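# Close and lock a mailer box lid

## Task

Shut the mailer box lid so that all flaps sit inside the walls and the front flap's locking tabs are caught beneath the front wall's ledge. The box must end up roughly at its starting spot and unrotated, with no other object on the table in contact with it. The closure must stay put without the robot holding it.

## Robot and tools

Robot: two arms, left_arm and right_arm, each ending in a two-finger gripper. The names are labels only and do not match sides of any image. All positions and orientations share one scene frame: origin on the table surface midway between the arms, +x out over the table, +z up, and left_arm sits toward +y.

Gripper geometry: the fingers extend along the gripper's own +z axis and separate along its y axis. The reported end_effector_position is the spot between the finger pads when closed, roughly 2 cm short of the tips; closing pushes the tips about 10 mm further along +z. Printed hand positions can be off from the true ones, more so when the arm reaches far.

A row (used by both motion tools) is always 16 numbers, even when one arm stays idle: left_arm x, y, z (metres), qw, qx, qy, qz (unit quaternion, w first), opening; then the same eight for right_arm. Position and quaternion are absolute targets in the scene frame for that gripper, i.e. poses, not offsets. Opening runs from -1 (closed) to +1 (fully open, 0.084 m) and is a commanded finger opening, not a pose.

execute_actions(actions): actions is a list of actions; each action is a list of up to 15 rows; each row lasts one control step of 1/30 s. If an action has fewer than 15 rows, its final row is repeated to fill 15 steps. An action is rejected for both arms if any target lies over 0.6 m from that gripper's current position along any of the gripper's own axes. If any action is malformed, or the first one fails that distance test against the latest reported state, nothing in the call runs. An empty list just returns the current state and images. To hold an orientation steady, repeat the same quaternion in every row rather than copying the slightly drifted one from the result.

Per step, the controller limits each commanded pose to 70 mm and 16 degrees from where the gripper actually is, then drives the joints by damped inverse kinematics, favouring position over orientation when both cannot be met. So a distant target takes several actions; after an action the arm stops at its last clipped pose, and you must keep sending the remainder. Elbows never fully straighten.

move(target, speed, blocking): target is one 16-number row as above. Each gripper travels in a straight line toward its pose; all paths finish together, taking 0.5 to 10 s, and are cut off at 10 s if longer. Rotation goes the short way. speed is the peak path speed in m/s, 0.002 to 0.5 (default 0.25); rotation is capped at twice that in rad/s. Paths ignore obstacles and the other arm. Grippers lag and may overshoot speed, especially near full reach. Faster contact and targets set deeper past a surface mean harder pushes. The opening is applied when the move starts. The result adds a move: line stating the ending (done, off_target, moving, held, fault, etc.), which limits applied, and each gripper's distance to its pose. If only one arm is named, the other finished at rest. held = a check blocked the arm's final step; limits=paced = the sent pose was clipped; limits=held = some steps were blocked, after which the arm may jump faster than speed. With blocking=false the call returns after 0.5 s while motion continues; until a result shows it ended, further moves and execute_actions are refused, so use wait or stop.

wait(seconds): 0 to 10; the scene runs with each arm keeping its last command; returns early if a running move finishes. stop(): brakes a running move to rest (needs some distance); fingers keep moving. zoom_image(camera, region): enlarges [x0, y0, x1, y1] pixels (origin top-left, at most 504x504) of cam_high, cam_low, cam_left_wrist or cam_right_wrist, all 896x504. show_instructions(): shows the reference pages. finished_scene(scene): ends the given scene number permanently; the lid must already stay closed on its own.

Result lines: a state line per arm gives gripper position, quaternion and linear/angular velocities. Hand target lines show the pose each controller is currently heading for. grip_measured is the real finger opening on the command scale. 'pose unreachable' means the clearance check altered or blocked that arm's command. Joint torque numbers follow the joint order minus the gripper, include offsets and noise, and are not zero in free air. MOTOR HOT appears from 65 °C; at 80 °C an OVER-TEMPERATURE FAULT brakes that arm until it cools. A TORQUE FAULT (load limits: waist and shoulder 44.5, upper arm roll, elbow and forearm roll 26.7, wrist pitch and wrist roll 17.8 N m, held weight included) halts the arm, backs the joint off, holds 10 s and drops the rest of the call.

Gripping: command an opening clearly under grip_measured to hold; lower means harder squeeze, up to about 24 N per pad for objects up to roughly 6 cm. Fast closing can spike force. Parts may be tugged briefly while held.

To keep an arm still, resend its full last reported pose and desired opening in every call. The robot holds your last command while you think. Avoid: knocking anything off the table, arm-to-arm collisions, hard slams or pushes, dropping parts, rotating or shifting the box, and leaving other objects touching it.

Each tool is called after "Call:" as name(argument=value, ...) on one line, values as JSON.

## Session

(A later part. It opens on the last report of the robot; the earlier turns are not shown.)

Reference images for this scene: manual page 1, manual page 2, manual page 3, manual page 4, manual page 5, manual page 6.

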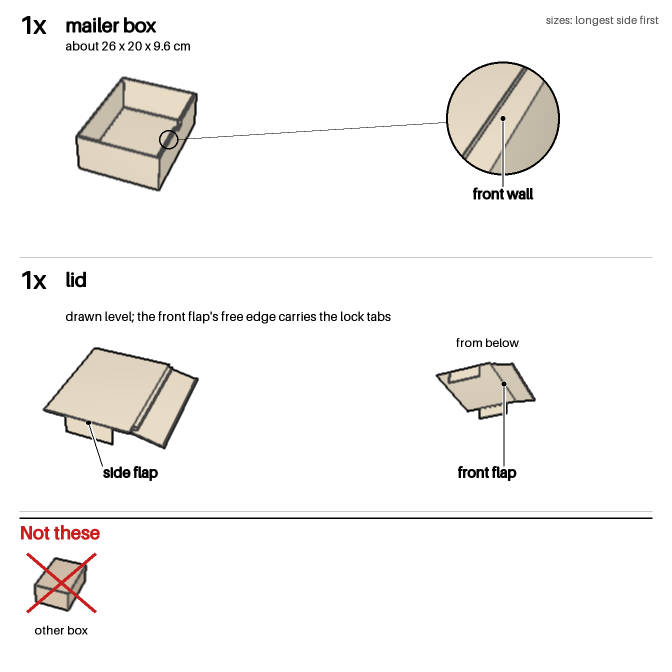

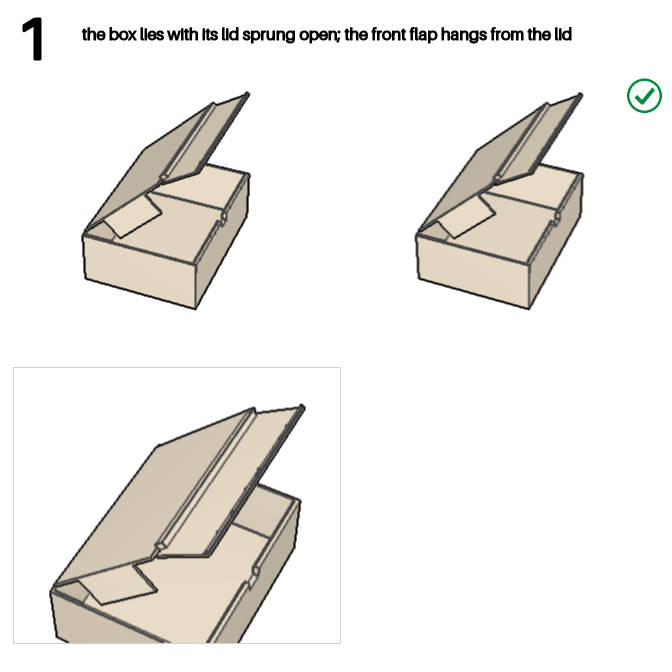

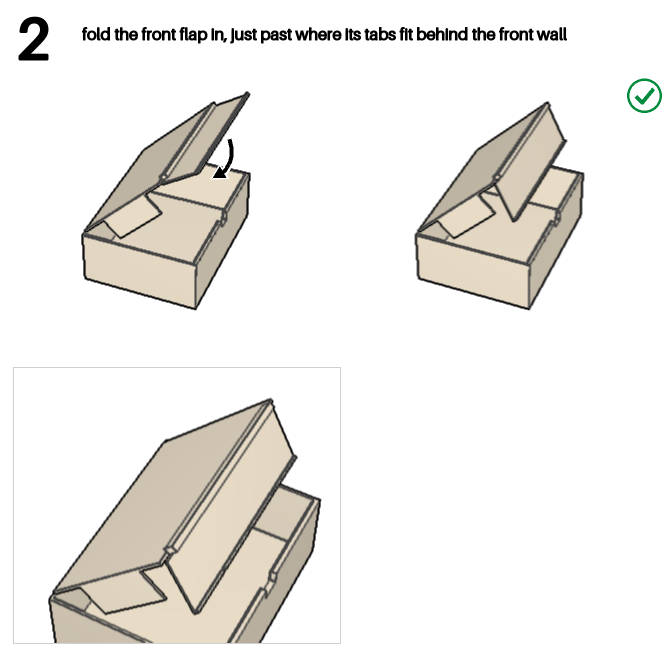

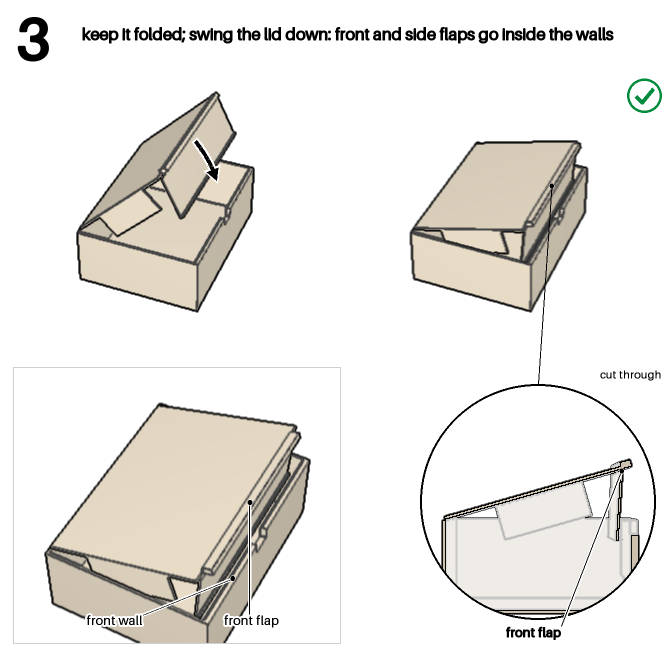

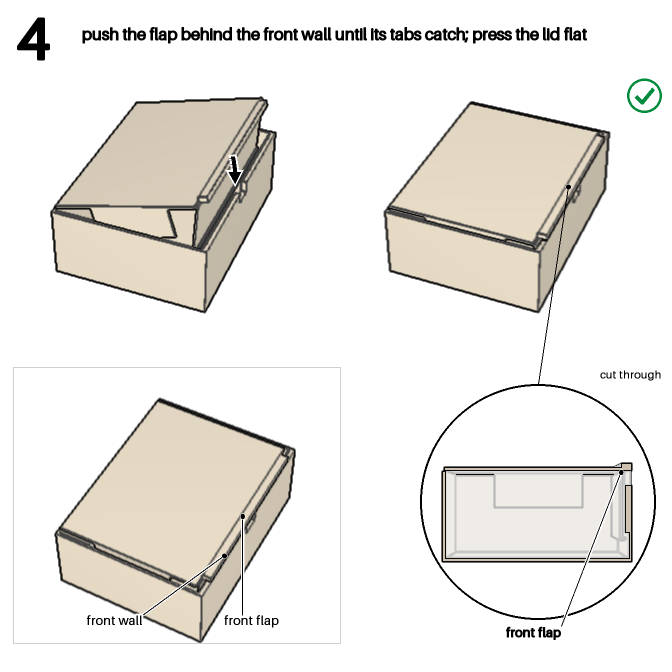

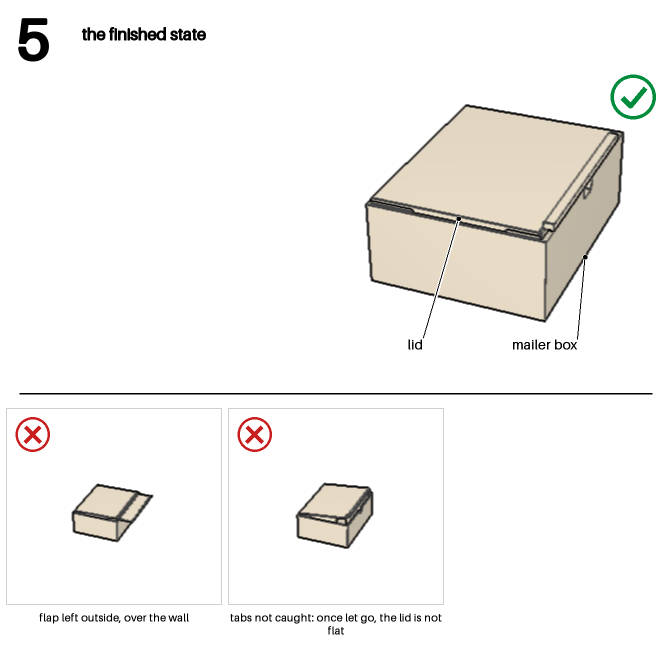

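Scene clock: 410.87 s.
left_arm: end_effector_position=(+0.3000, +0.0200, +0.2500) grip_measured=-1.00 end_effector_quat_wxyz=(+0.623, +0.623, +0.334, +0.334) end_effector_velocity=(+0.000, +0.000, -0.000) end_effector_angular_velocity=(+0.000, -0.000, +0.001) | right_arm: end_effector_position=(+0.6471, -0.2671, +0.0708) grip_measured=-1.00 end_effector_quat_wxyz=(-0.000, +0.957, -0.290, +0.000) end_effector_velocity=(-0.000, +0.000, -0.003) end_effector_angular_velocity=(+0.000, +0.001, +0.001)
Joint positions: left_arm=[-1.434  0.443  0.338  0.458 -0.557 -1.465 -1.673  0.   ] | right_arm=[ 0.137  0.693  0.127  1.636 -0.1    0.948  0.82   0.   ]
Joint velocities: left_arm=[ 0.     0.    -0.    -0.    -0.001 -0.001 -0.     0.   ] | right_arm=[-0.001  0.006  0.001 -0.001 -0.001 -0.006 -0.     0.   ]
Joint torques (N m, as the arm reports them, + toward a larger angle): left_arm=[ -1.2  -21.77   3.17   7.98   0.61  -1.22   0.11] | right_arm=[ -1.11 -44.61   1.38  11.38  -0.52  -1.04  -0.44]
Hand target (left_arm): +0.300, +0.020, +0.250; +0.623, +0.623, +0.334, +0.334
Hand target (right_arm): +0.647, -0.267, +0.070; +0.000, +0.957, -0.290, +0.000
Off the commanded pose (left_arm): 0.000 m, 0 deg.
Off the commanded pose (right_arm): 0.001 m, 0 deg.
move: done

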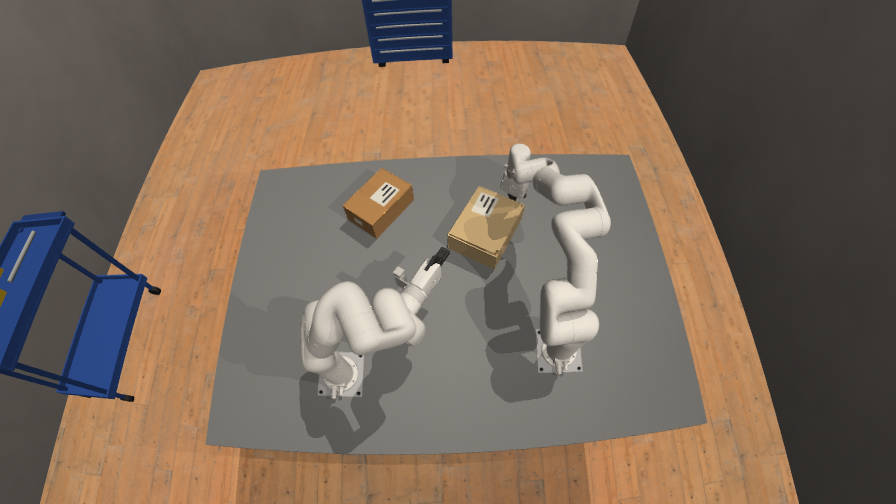

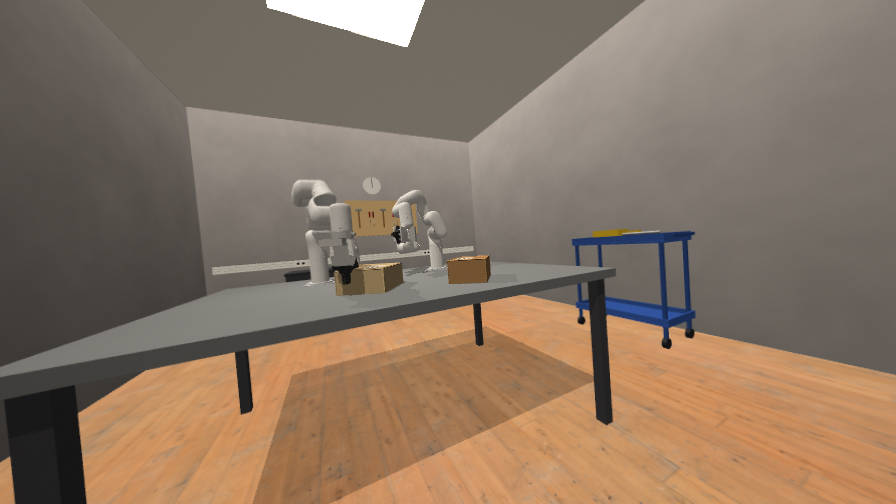

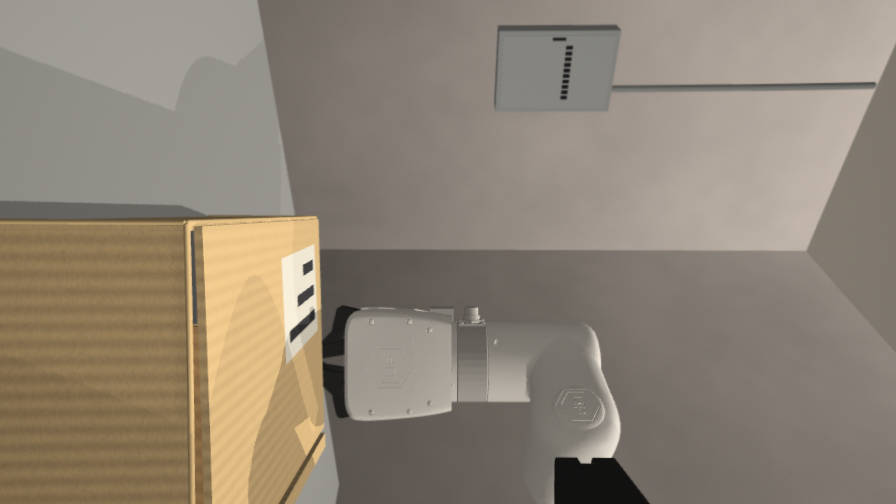

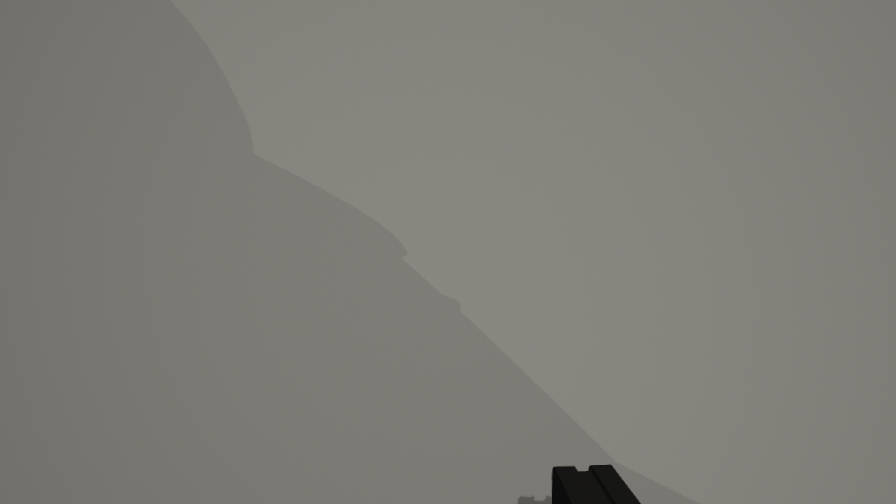

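Call:
move(target=[0.30,0.02,0.25,0.6235,0.6235,0.3336,0.3336,-1,0.607,-0.241,0.07,0,0.957,-0.29,0,-1], speed=0.02)

Call:
move(target=[0.30,0.02,0.25,0.6235,0.6235,0.3336,0.3336,-1,0.647,-0.267,0.075,0,0.957,-0.29,0,-1], speed=0.06)

Call:
move(target=[0.30,0.02,0.25,0.6235,0.6235,0.3336,0.3336,-1,0.63,-0.267,0.2,0,0.957,-0.29,0,-1], speed=0.12)

Call:
zoom_image(camera="cam_high", region=[430,160,550,280])

Scene clock: 425.83 s.
left_arm: end_effector_position=(+0.3000, +0.0200, +0.2500) grip_measured=-1.00 end_effector_quat_wxyz=(+0.623, +0.623, +0.334, +0.334) end_effector_velocity=(+0.000, +0.000, -0.000) end_effector_angular_velocity=(+0.000, +0.001, +0.001) | right_arm: end_effector_position=(+0.6071, -0.2411, +0.0700) grip_measured=-1.00 end_effector_quat_wxyz=(+0.000, +0.957, -0.290, -0.000) end_effector_velocity=(-0.002, -0.000, -0.000) end_effector_angular_velocity=(-0.001, +0.001, -0.002)
Joint positions: left_arm=[-1.434  0.443  0.338  0.458 -0.557 -1.465 -1.673  0.   ] | right_arm=[ 0.172  0.585  0.14   1.45  -0.101  0.873  0.88   0.   ]
Joint velocities: left_arm=[ 0.    -0.     0.     0.    -0.     0.001 -0.     0.   ] | right_arm=[-0.001 -0.005  0.    -0.008 -0.    -0.002  0.003  0.   ]
Joint torques (N m, as the arm reports them, + toward a larger angle): left_arm=[ -1.25 -22.28   3.12   7.93   0.76  -1.25   0.23] | right_arm=[ -0.27 -41.18   3.65  10.76  -0.19  -0.76  -0.48]
Hand target (left_arm): +0.300, +0.020, +0.250; +0.623, +0.623, +0.334, +0.334
Hand target (right_arm): +0.607, -0.241, +0.070; +0.000, +0.957, -0.290, +0.000
Off the commanded pose (left_arm): 0.000 m, 0 deg.
Off the commanded pose (right_arm): 0.000 m, 0 deg.
move: done

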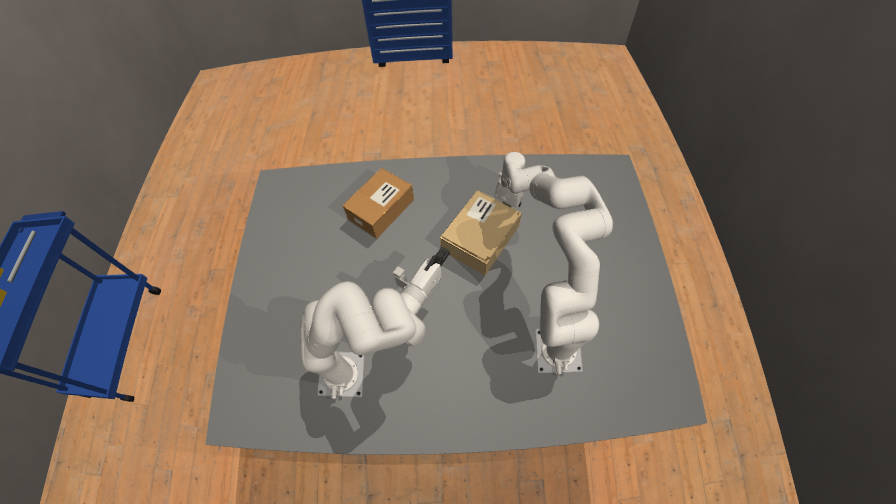

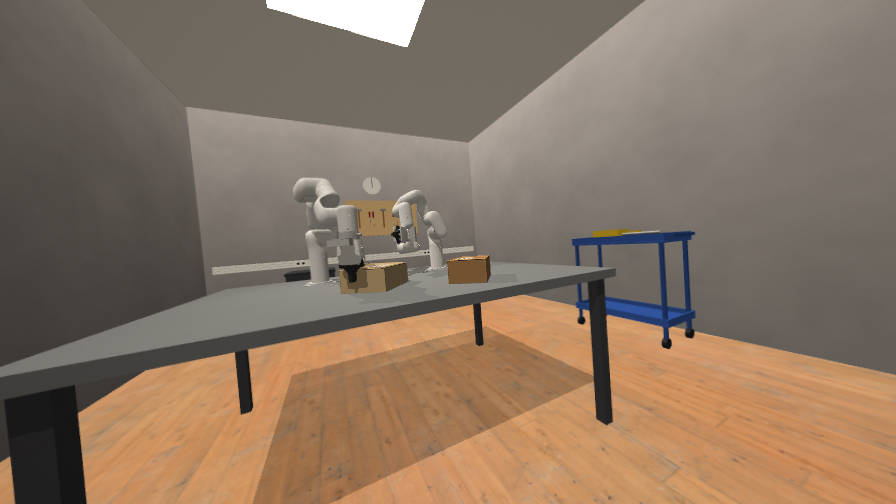

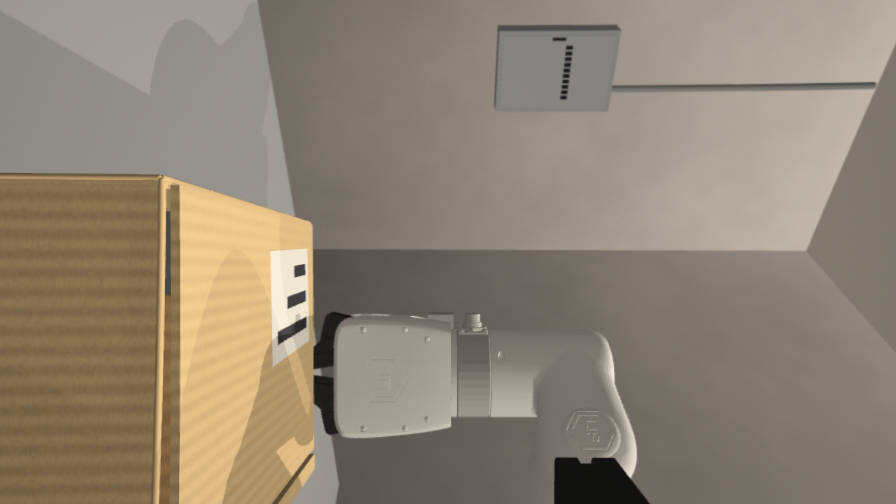

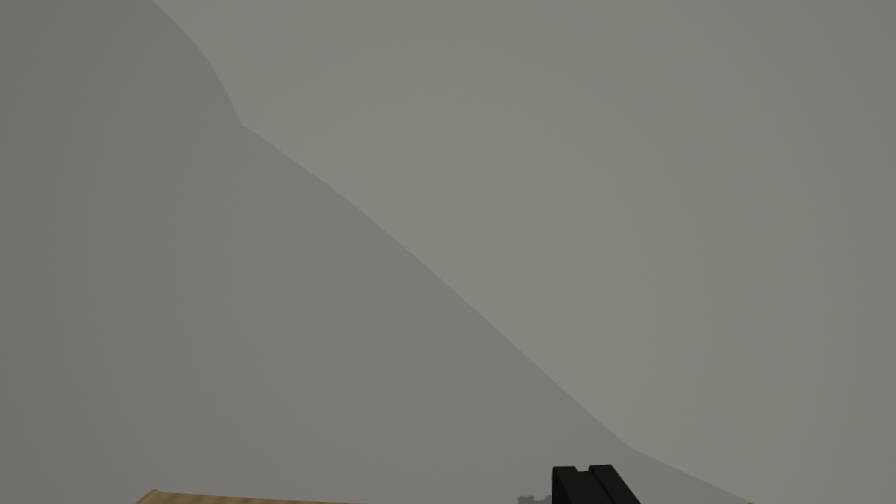

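Scene clock: 427.03 s.
left_arm: end_effector_position=(+0.3000, +0.0200, +0.2500) grip_measured=-1.00 end_effector_quat_wxyz=(+0.623, +0.623, +0.334, +0.334) end_effector_velocity=(-0.000, -0.000, -0.001) end_effector_angular_velocity=(+0.001, +0.001, -0.001) | right_arm: end_effector_position=(+0.6467, -0.2666, +0.0750) grip_measured=-1.00 end_effector_quat_wxyz=(-0.000, +0.957, -0.290, +0.000) end_effector_velocity=(+0.002, -0.001, +0.000) end_effector_angular_velocity=(-0.001, +0.002, +0.001)
Joint positions: left_arm=[-1.434  0.443  0.338  0.458 -0.557 -1.465 -1.673  0.   ] | right_arm=[ 0.138  0.686  0.127  1.637 -0.098  0.957  0.819  0.   ]
Joint velocities: left_arm=[-0.001  0.     0.    -0.     0.     0.002  0.     0.   ] | right_arm=[-0.002  0.008  0.     0.014 -0.001  0.009 -0.003  0.   ]
Joint torques (N m, as the arm reports them, + toward a larger angle): left_arm=[ -1.27 -21.96   3.26   7.79   0.72  -1.16   0.2 ] | right_arm=[ -1.36 -44.86   1.3   11.66  -0.61  -1.17  -0.44]
Hand target (left_arm): +0.300, +0.020, +0.250; +0.623, +0.623, +0.334, +0.334
Hand target (right_arm): +0.647, -0.267, +0.075; -0.000, +0.957, -0.290, +0.000
Off the commanded pose (left_arm): 0.000 m, 0 deg.
Off the commanded pose (right_arm): 0.001 m, 0 deg.
move: done

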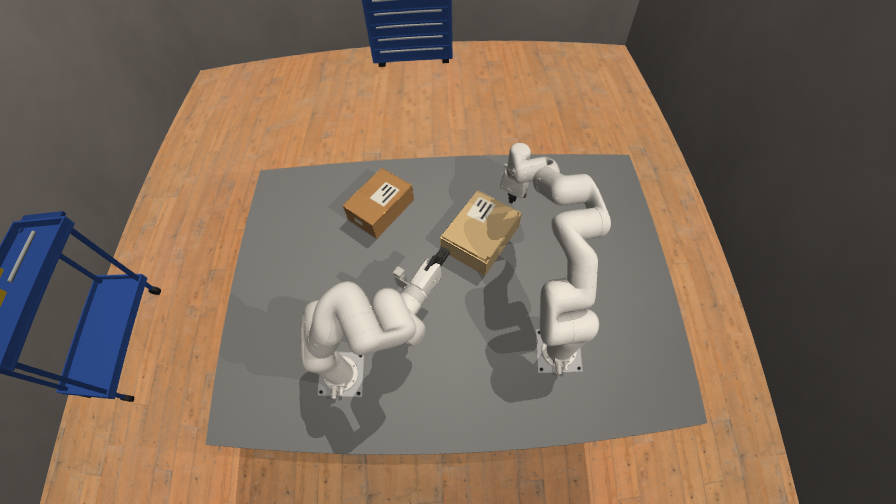

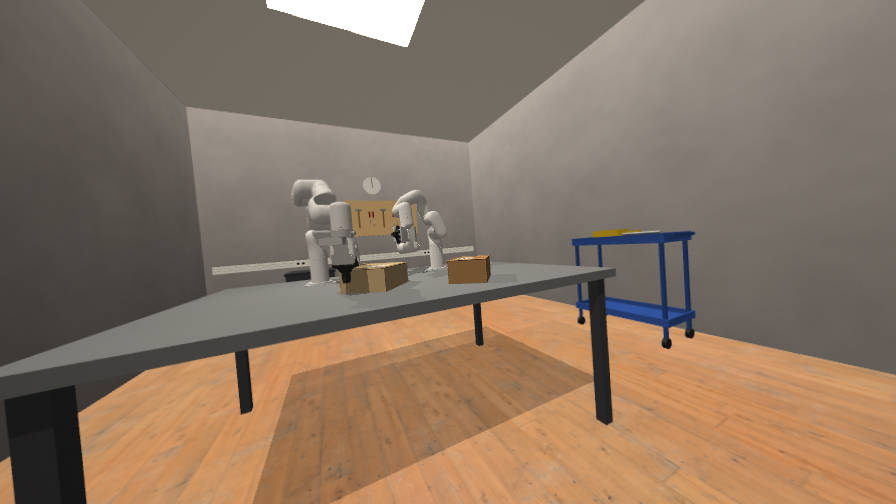

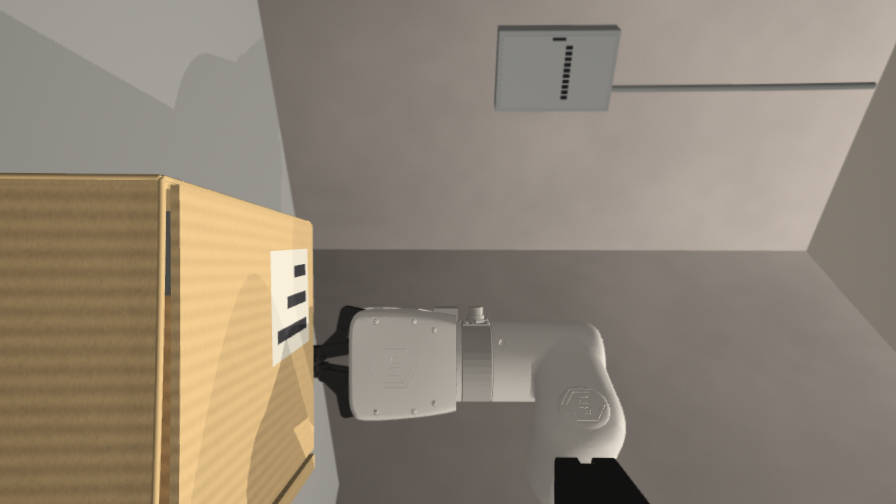

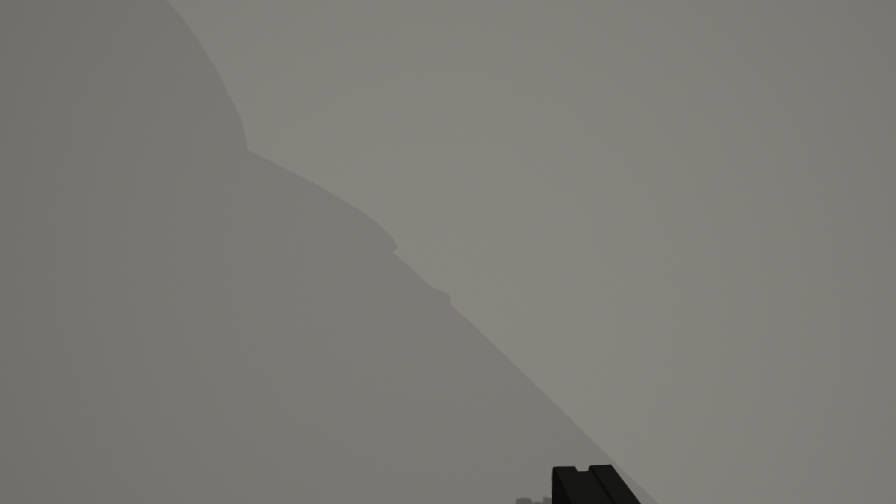

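Scene clock: 428.53 s.
left_arm: end_effector_position=(+0.3000, +0.0200, +0.2500) grip_measured=-1.00 end_effector_quat_wxyz=(+0.623, +0.623, +0.334, +0.334) end_effector_velocity=(-0.001, -0.001, -0.000) end_effector_angular_velocity=(+0.001, +0.000, -0.002) | right_arm: end_effector_position=(+0.6299, -0.2669, +0.1990) grip_measured=-1.00 end_effector_quat_wxyz=(+0.000, +0.957, -0.290, -0.001) end_effector_velocity=(+0.000, +0.001, +0.005) end_effector_angular_velocity=(+0.002, -0.004, -0.000)
Joint positions: left_arm=[-1.434  0.443  0.338  0.458 -0.557 -1.465 -1.673  0.   ] | right_arm=[ 0.132  0.5    0.142  1.705 -0.072  1.211  0.809  0.   ]
Joint velocities: left_arm=[-0.002  0.    -0.     0.    -0.     0.     0.     0.   ] | right_arm=[ 0.    -0.005  0.001  0.007  0.002  0.008 -0.     0.   ]
Joint torques (N m, as the arm reports them, + toward a larger angle): left_arm=[ -0.93 -22.04   3.15   7.95   0.81  -1.09   0.14] | right_arm=[ -1.27 -41.38   1.24  12.08  -0.54  -1.09  -0.41]
Hand target (left_arm): +0.300, +0.020, +0.250; +0.623, +0.623, +0.334, +0.334
Hand target (right_arm): +0.630, -0.267, +0.200; -0.000, +0.957, -0.290, -0.000
Off the commanded pose (left_arm): 0.000 m, 0 deg.
Off the commanded pose (right_arm): 0.001 m, 0 deg.
move: done

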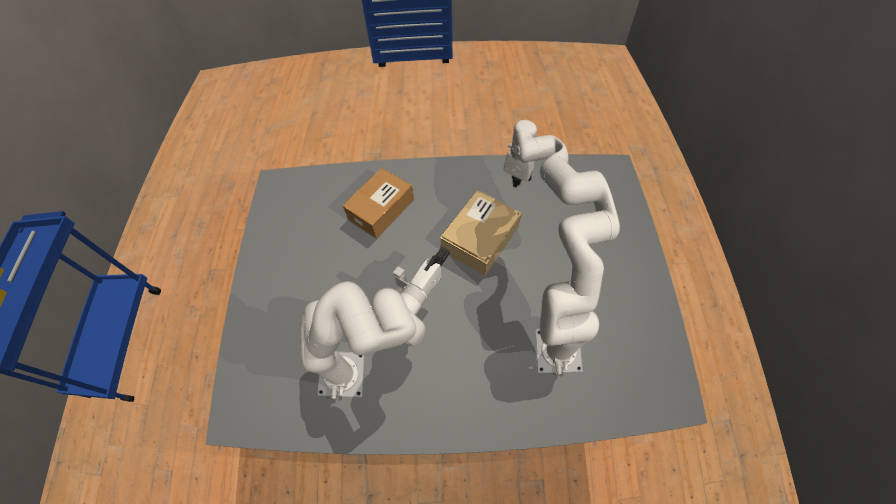

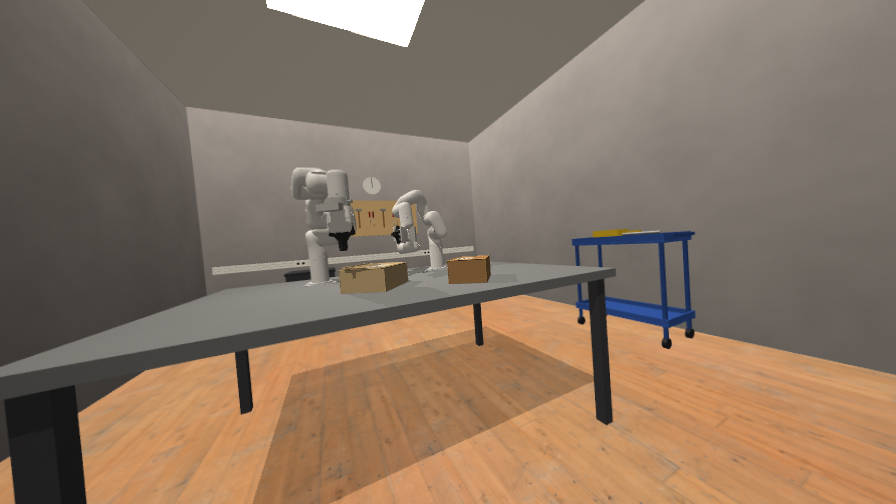

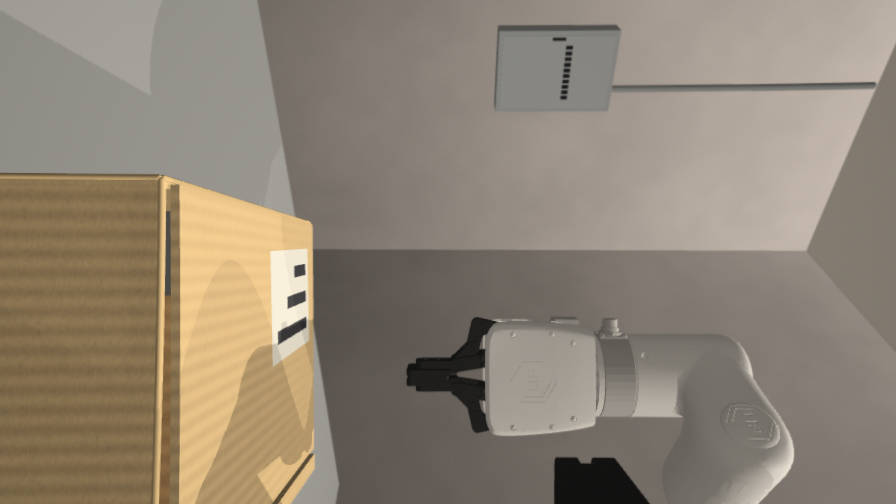

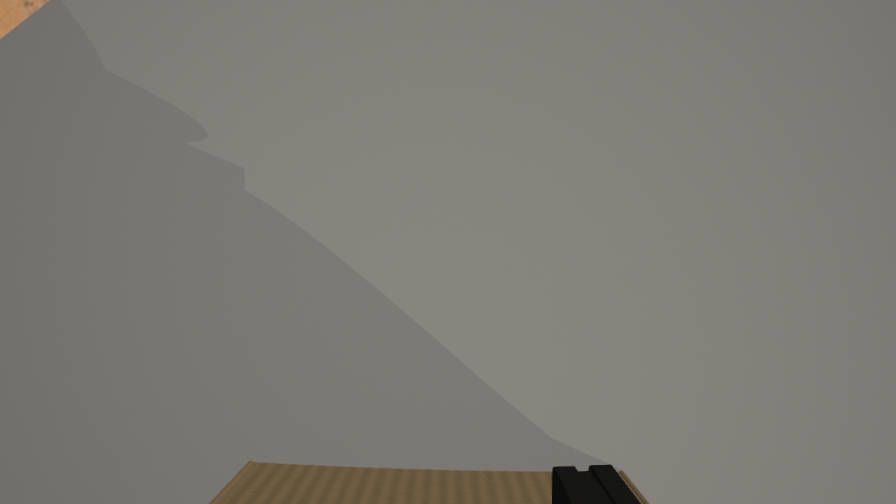

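Region (430, 160, 550, 280) of cam_high's 896x504 image, scaled by 4.200, with more detail than that image has.

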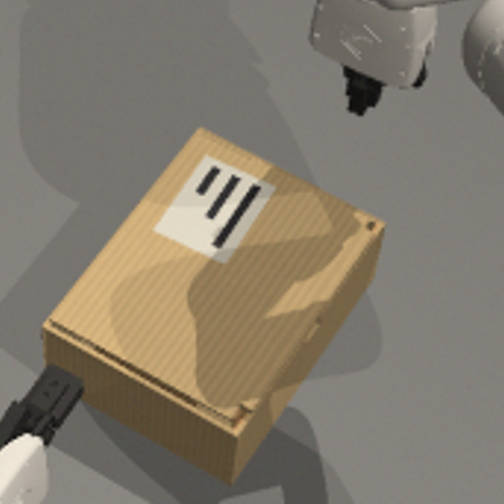

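Call:
move(target=[0.32,-0.002,0.065,0.6235,0.6235,0.3336,0.3336,-1,0.60,-0.30,0.22,0,0.957,-0.29,0,-1], speed=0.1)

Call:
move(target=[0.365,-0.032,0.065,0.6235,0.6235,0.3336,0.3336,-1,0.60,-0.30,0.22,0,0.957,-0.29,0,-1], speed=0.02)

Call:
zoom_image(camera="cam_high", region=[430,160,550,280])

Scene clock: 455.33 s.
left_arm: end_effector_position=(+0.3141, -0.0012, +0.1498) grip_measured=-1.00 end_effector_quat_wxyz=(+0.644, +0.603, +0.340, +0.325) end_effector_velocity=(-0.000, -0.000, -0.001) end_effector_angular_velocity=(+0.001, +0.002, -0.000) | right_arm: end_effector_position=(+0.5999, -0.2999, +0.2199) grip_measured=-1.00 end_effector_quat_wxyz=(-0.000, +0.957, -0.290, +0.000) end_effector_velocity=(-0.000, -0.001, -0.000) end_effector_angular_velocity=(-0.000, +0.000, -0.001)
Joint positions: left_arm=[-1.352  0.901  0.279  0.708 -0.603 -1.631 -1.894  0.   ] | right_arm=[ 0.081  0.358  0.134  1.555 -0.05   1.2    0.752  0.   ]
Joint velocities: left_arm=[-0.     0.001 -0.001  0.    -0.     0.001 -0.     0.   ] | right_arm=[-0.001  0.    -0.001 -0.001  0.    -0.     0.     0.   ]
Joint torques (N m, as the arm reports them, + toward a larger angle): left_arm=[ -0.8  -27.42   5.05   4.38   0.52  -1.08   0.22] | right_arm=[ -1.25 -37.65   0.82  12.05  -0.57  -1.01  -0.38]
Hand target (left_arm): +0.314, -0.001, +0.150; +0.644, +0.603, +0.340, +0.325
Hand target (right_arm): +0.600, -0.300, +0.220; -0.000, +0.957, -0.290, +0.000
Off the commanded pose (left_arm): 0.085 m, 3 deg.
Off the commanded pose (right_arm): 0.000 m, 0 deg.
TORQUE FAULT: the external load on joint 2 (shoulder) of the left arm reached its load limit, and that arm stopped for 10 seconds. That time counts as 18 of the actions that you can send in this scene. A torque fault stops only its own arm. That arm's remaining commands of this call were not run. Joint 2 (shoulder) of that arm moved back by up to 3 degrees. That arm's gripper holds there, with its grip as last carried out, and that arm accepts commands again: back off and push less far. That arm stops again, at the same cost, whenever a joint's load reaches its limit.
move: fault (left_arm); limits=paced

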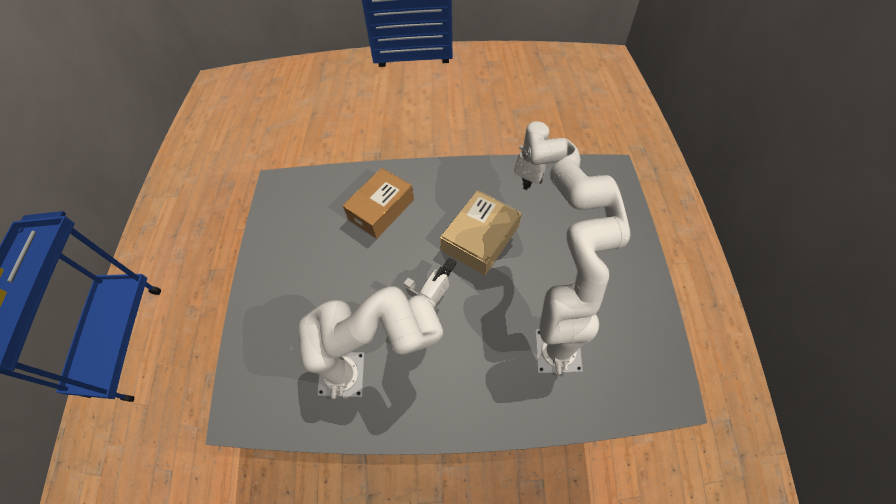

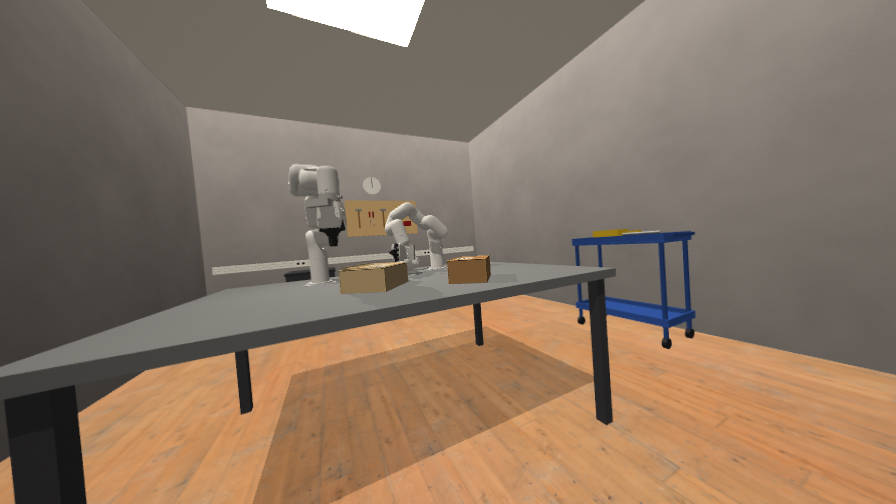

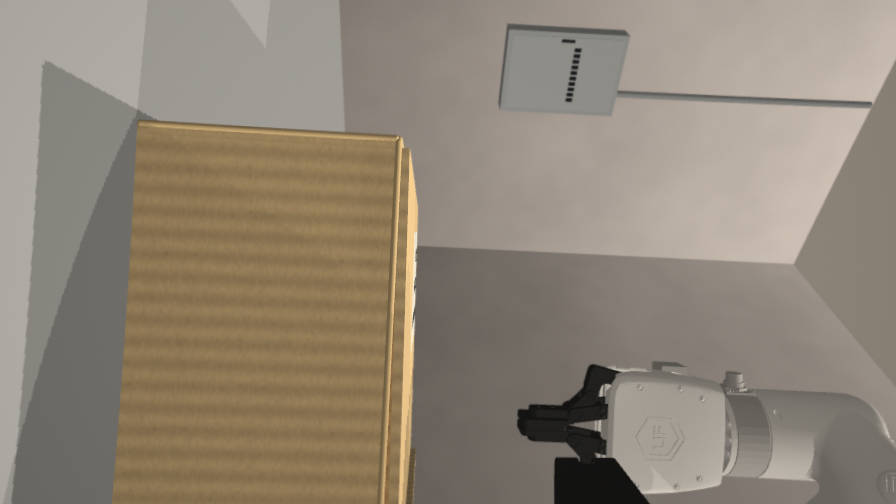

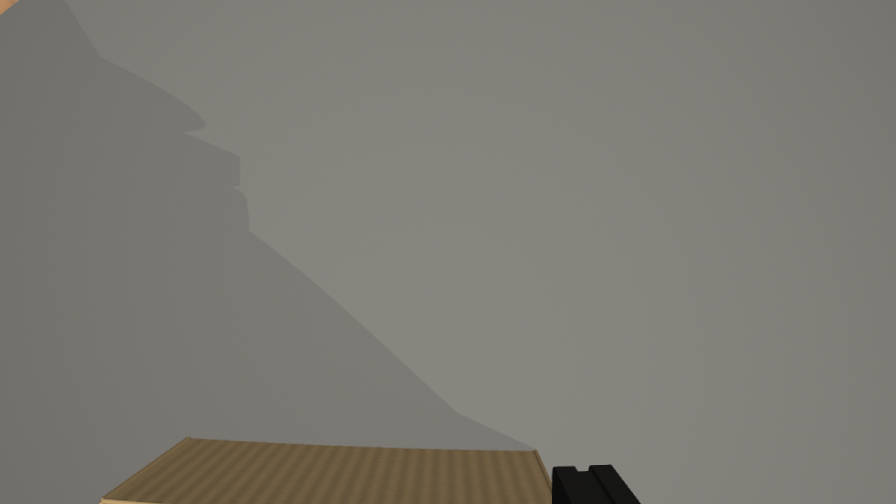

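not run: a fault stop came before this call.

Region (430, 160, 550, 280) of cam_high's 896x504 image, scaled by 4.200, with more detail than that image has.

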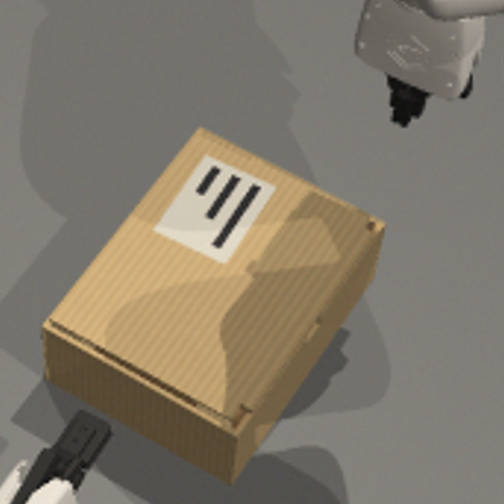

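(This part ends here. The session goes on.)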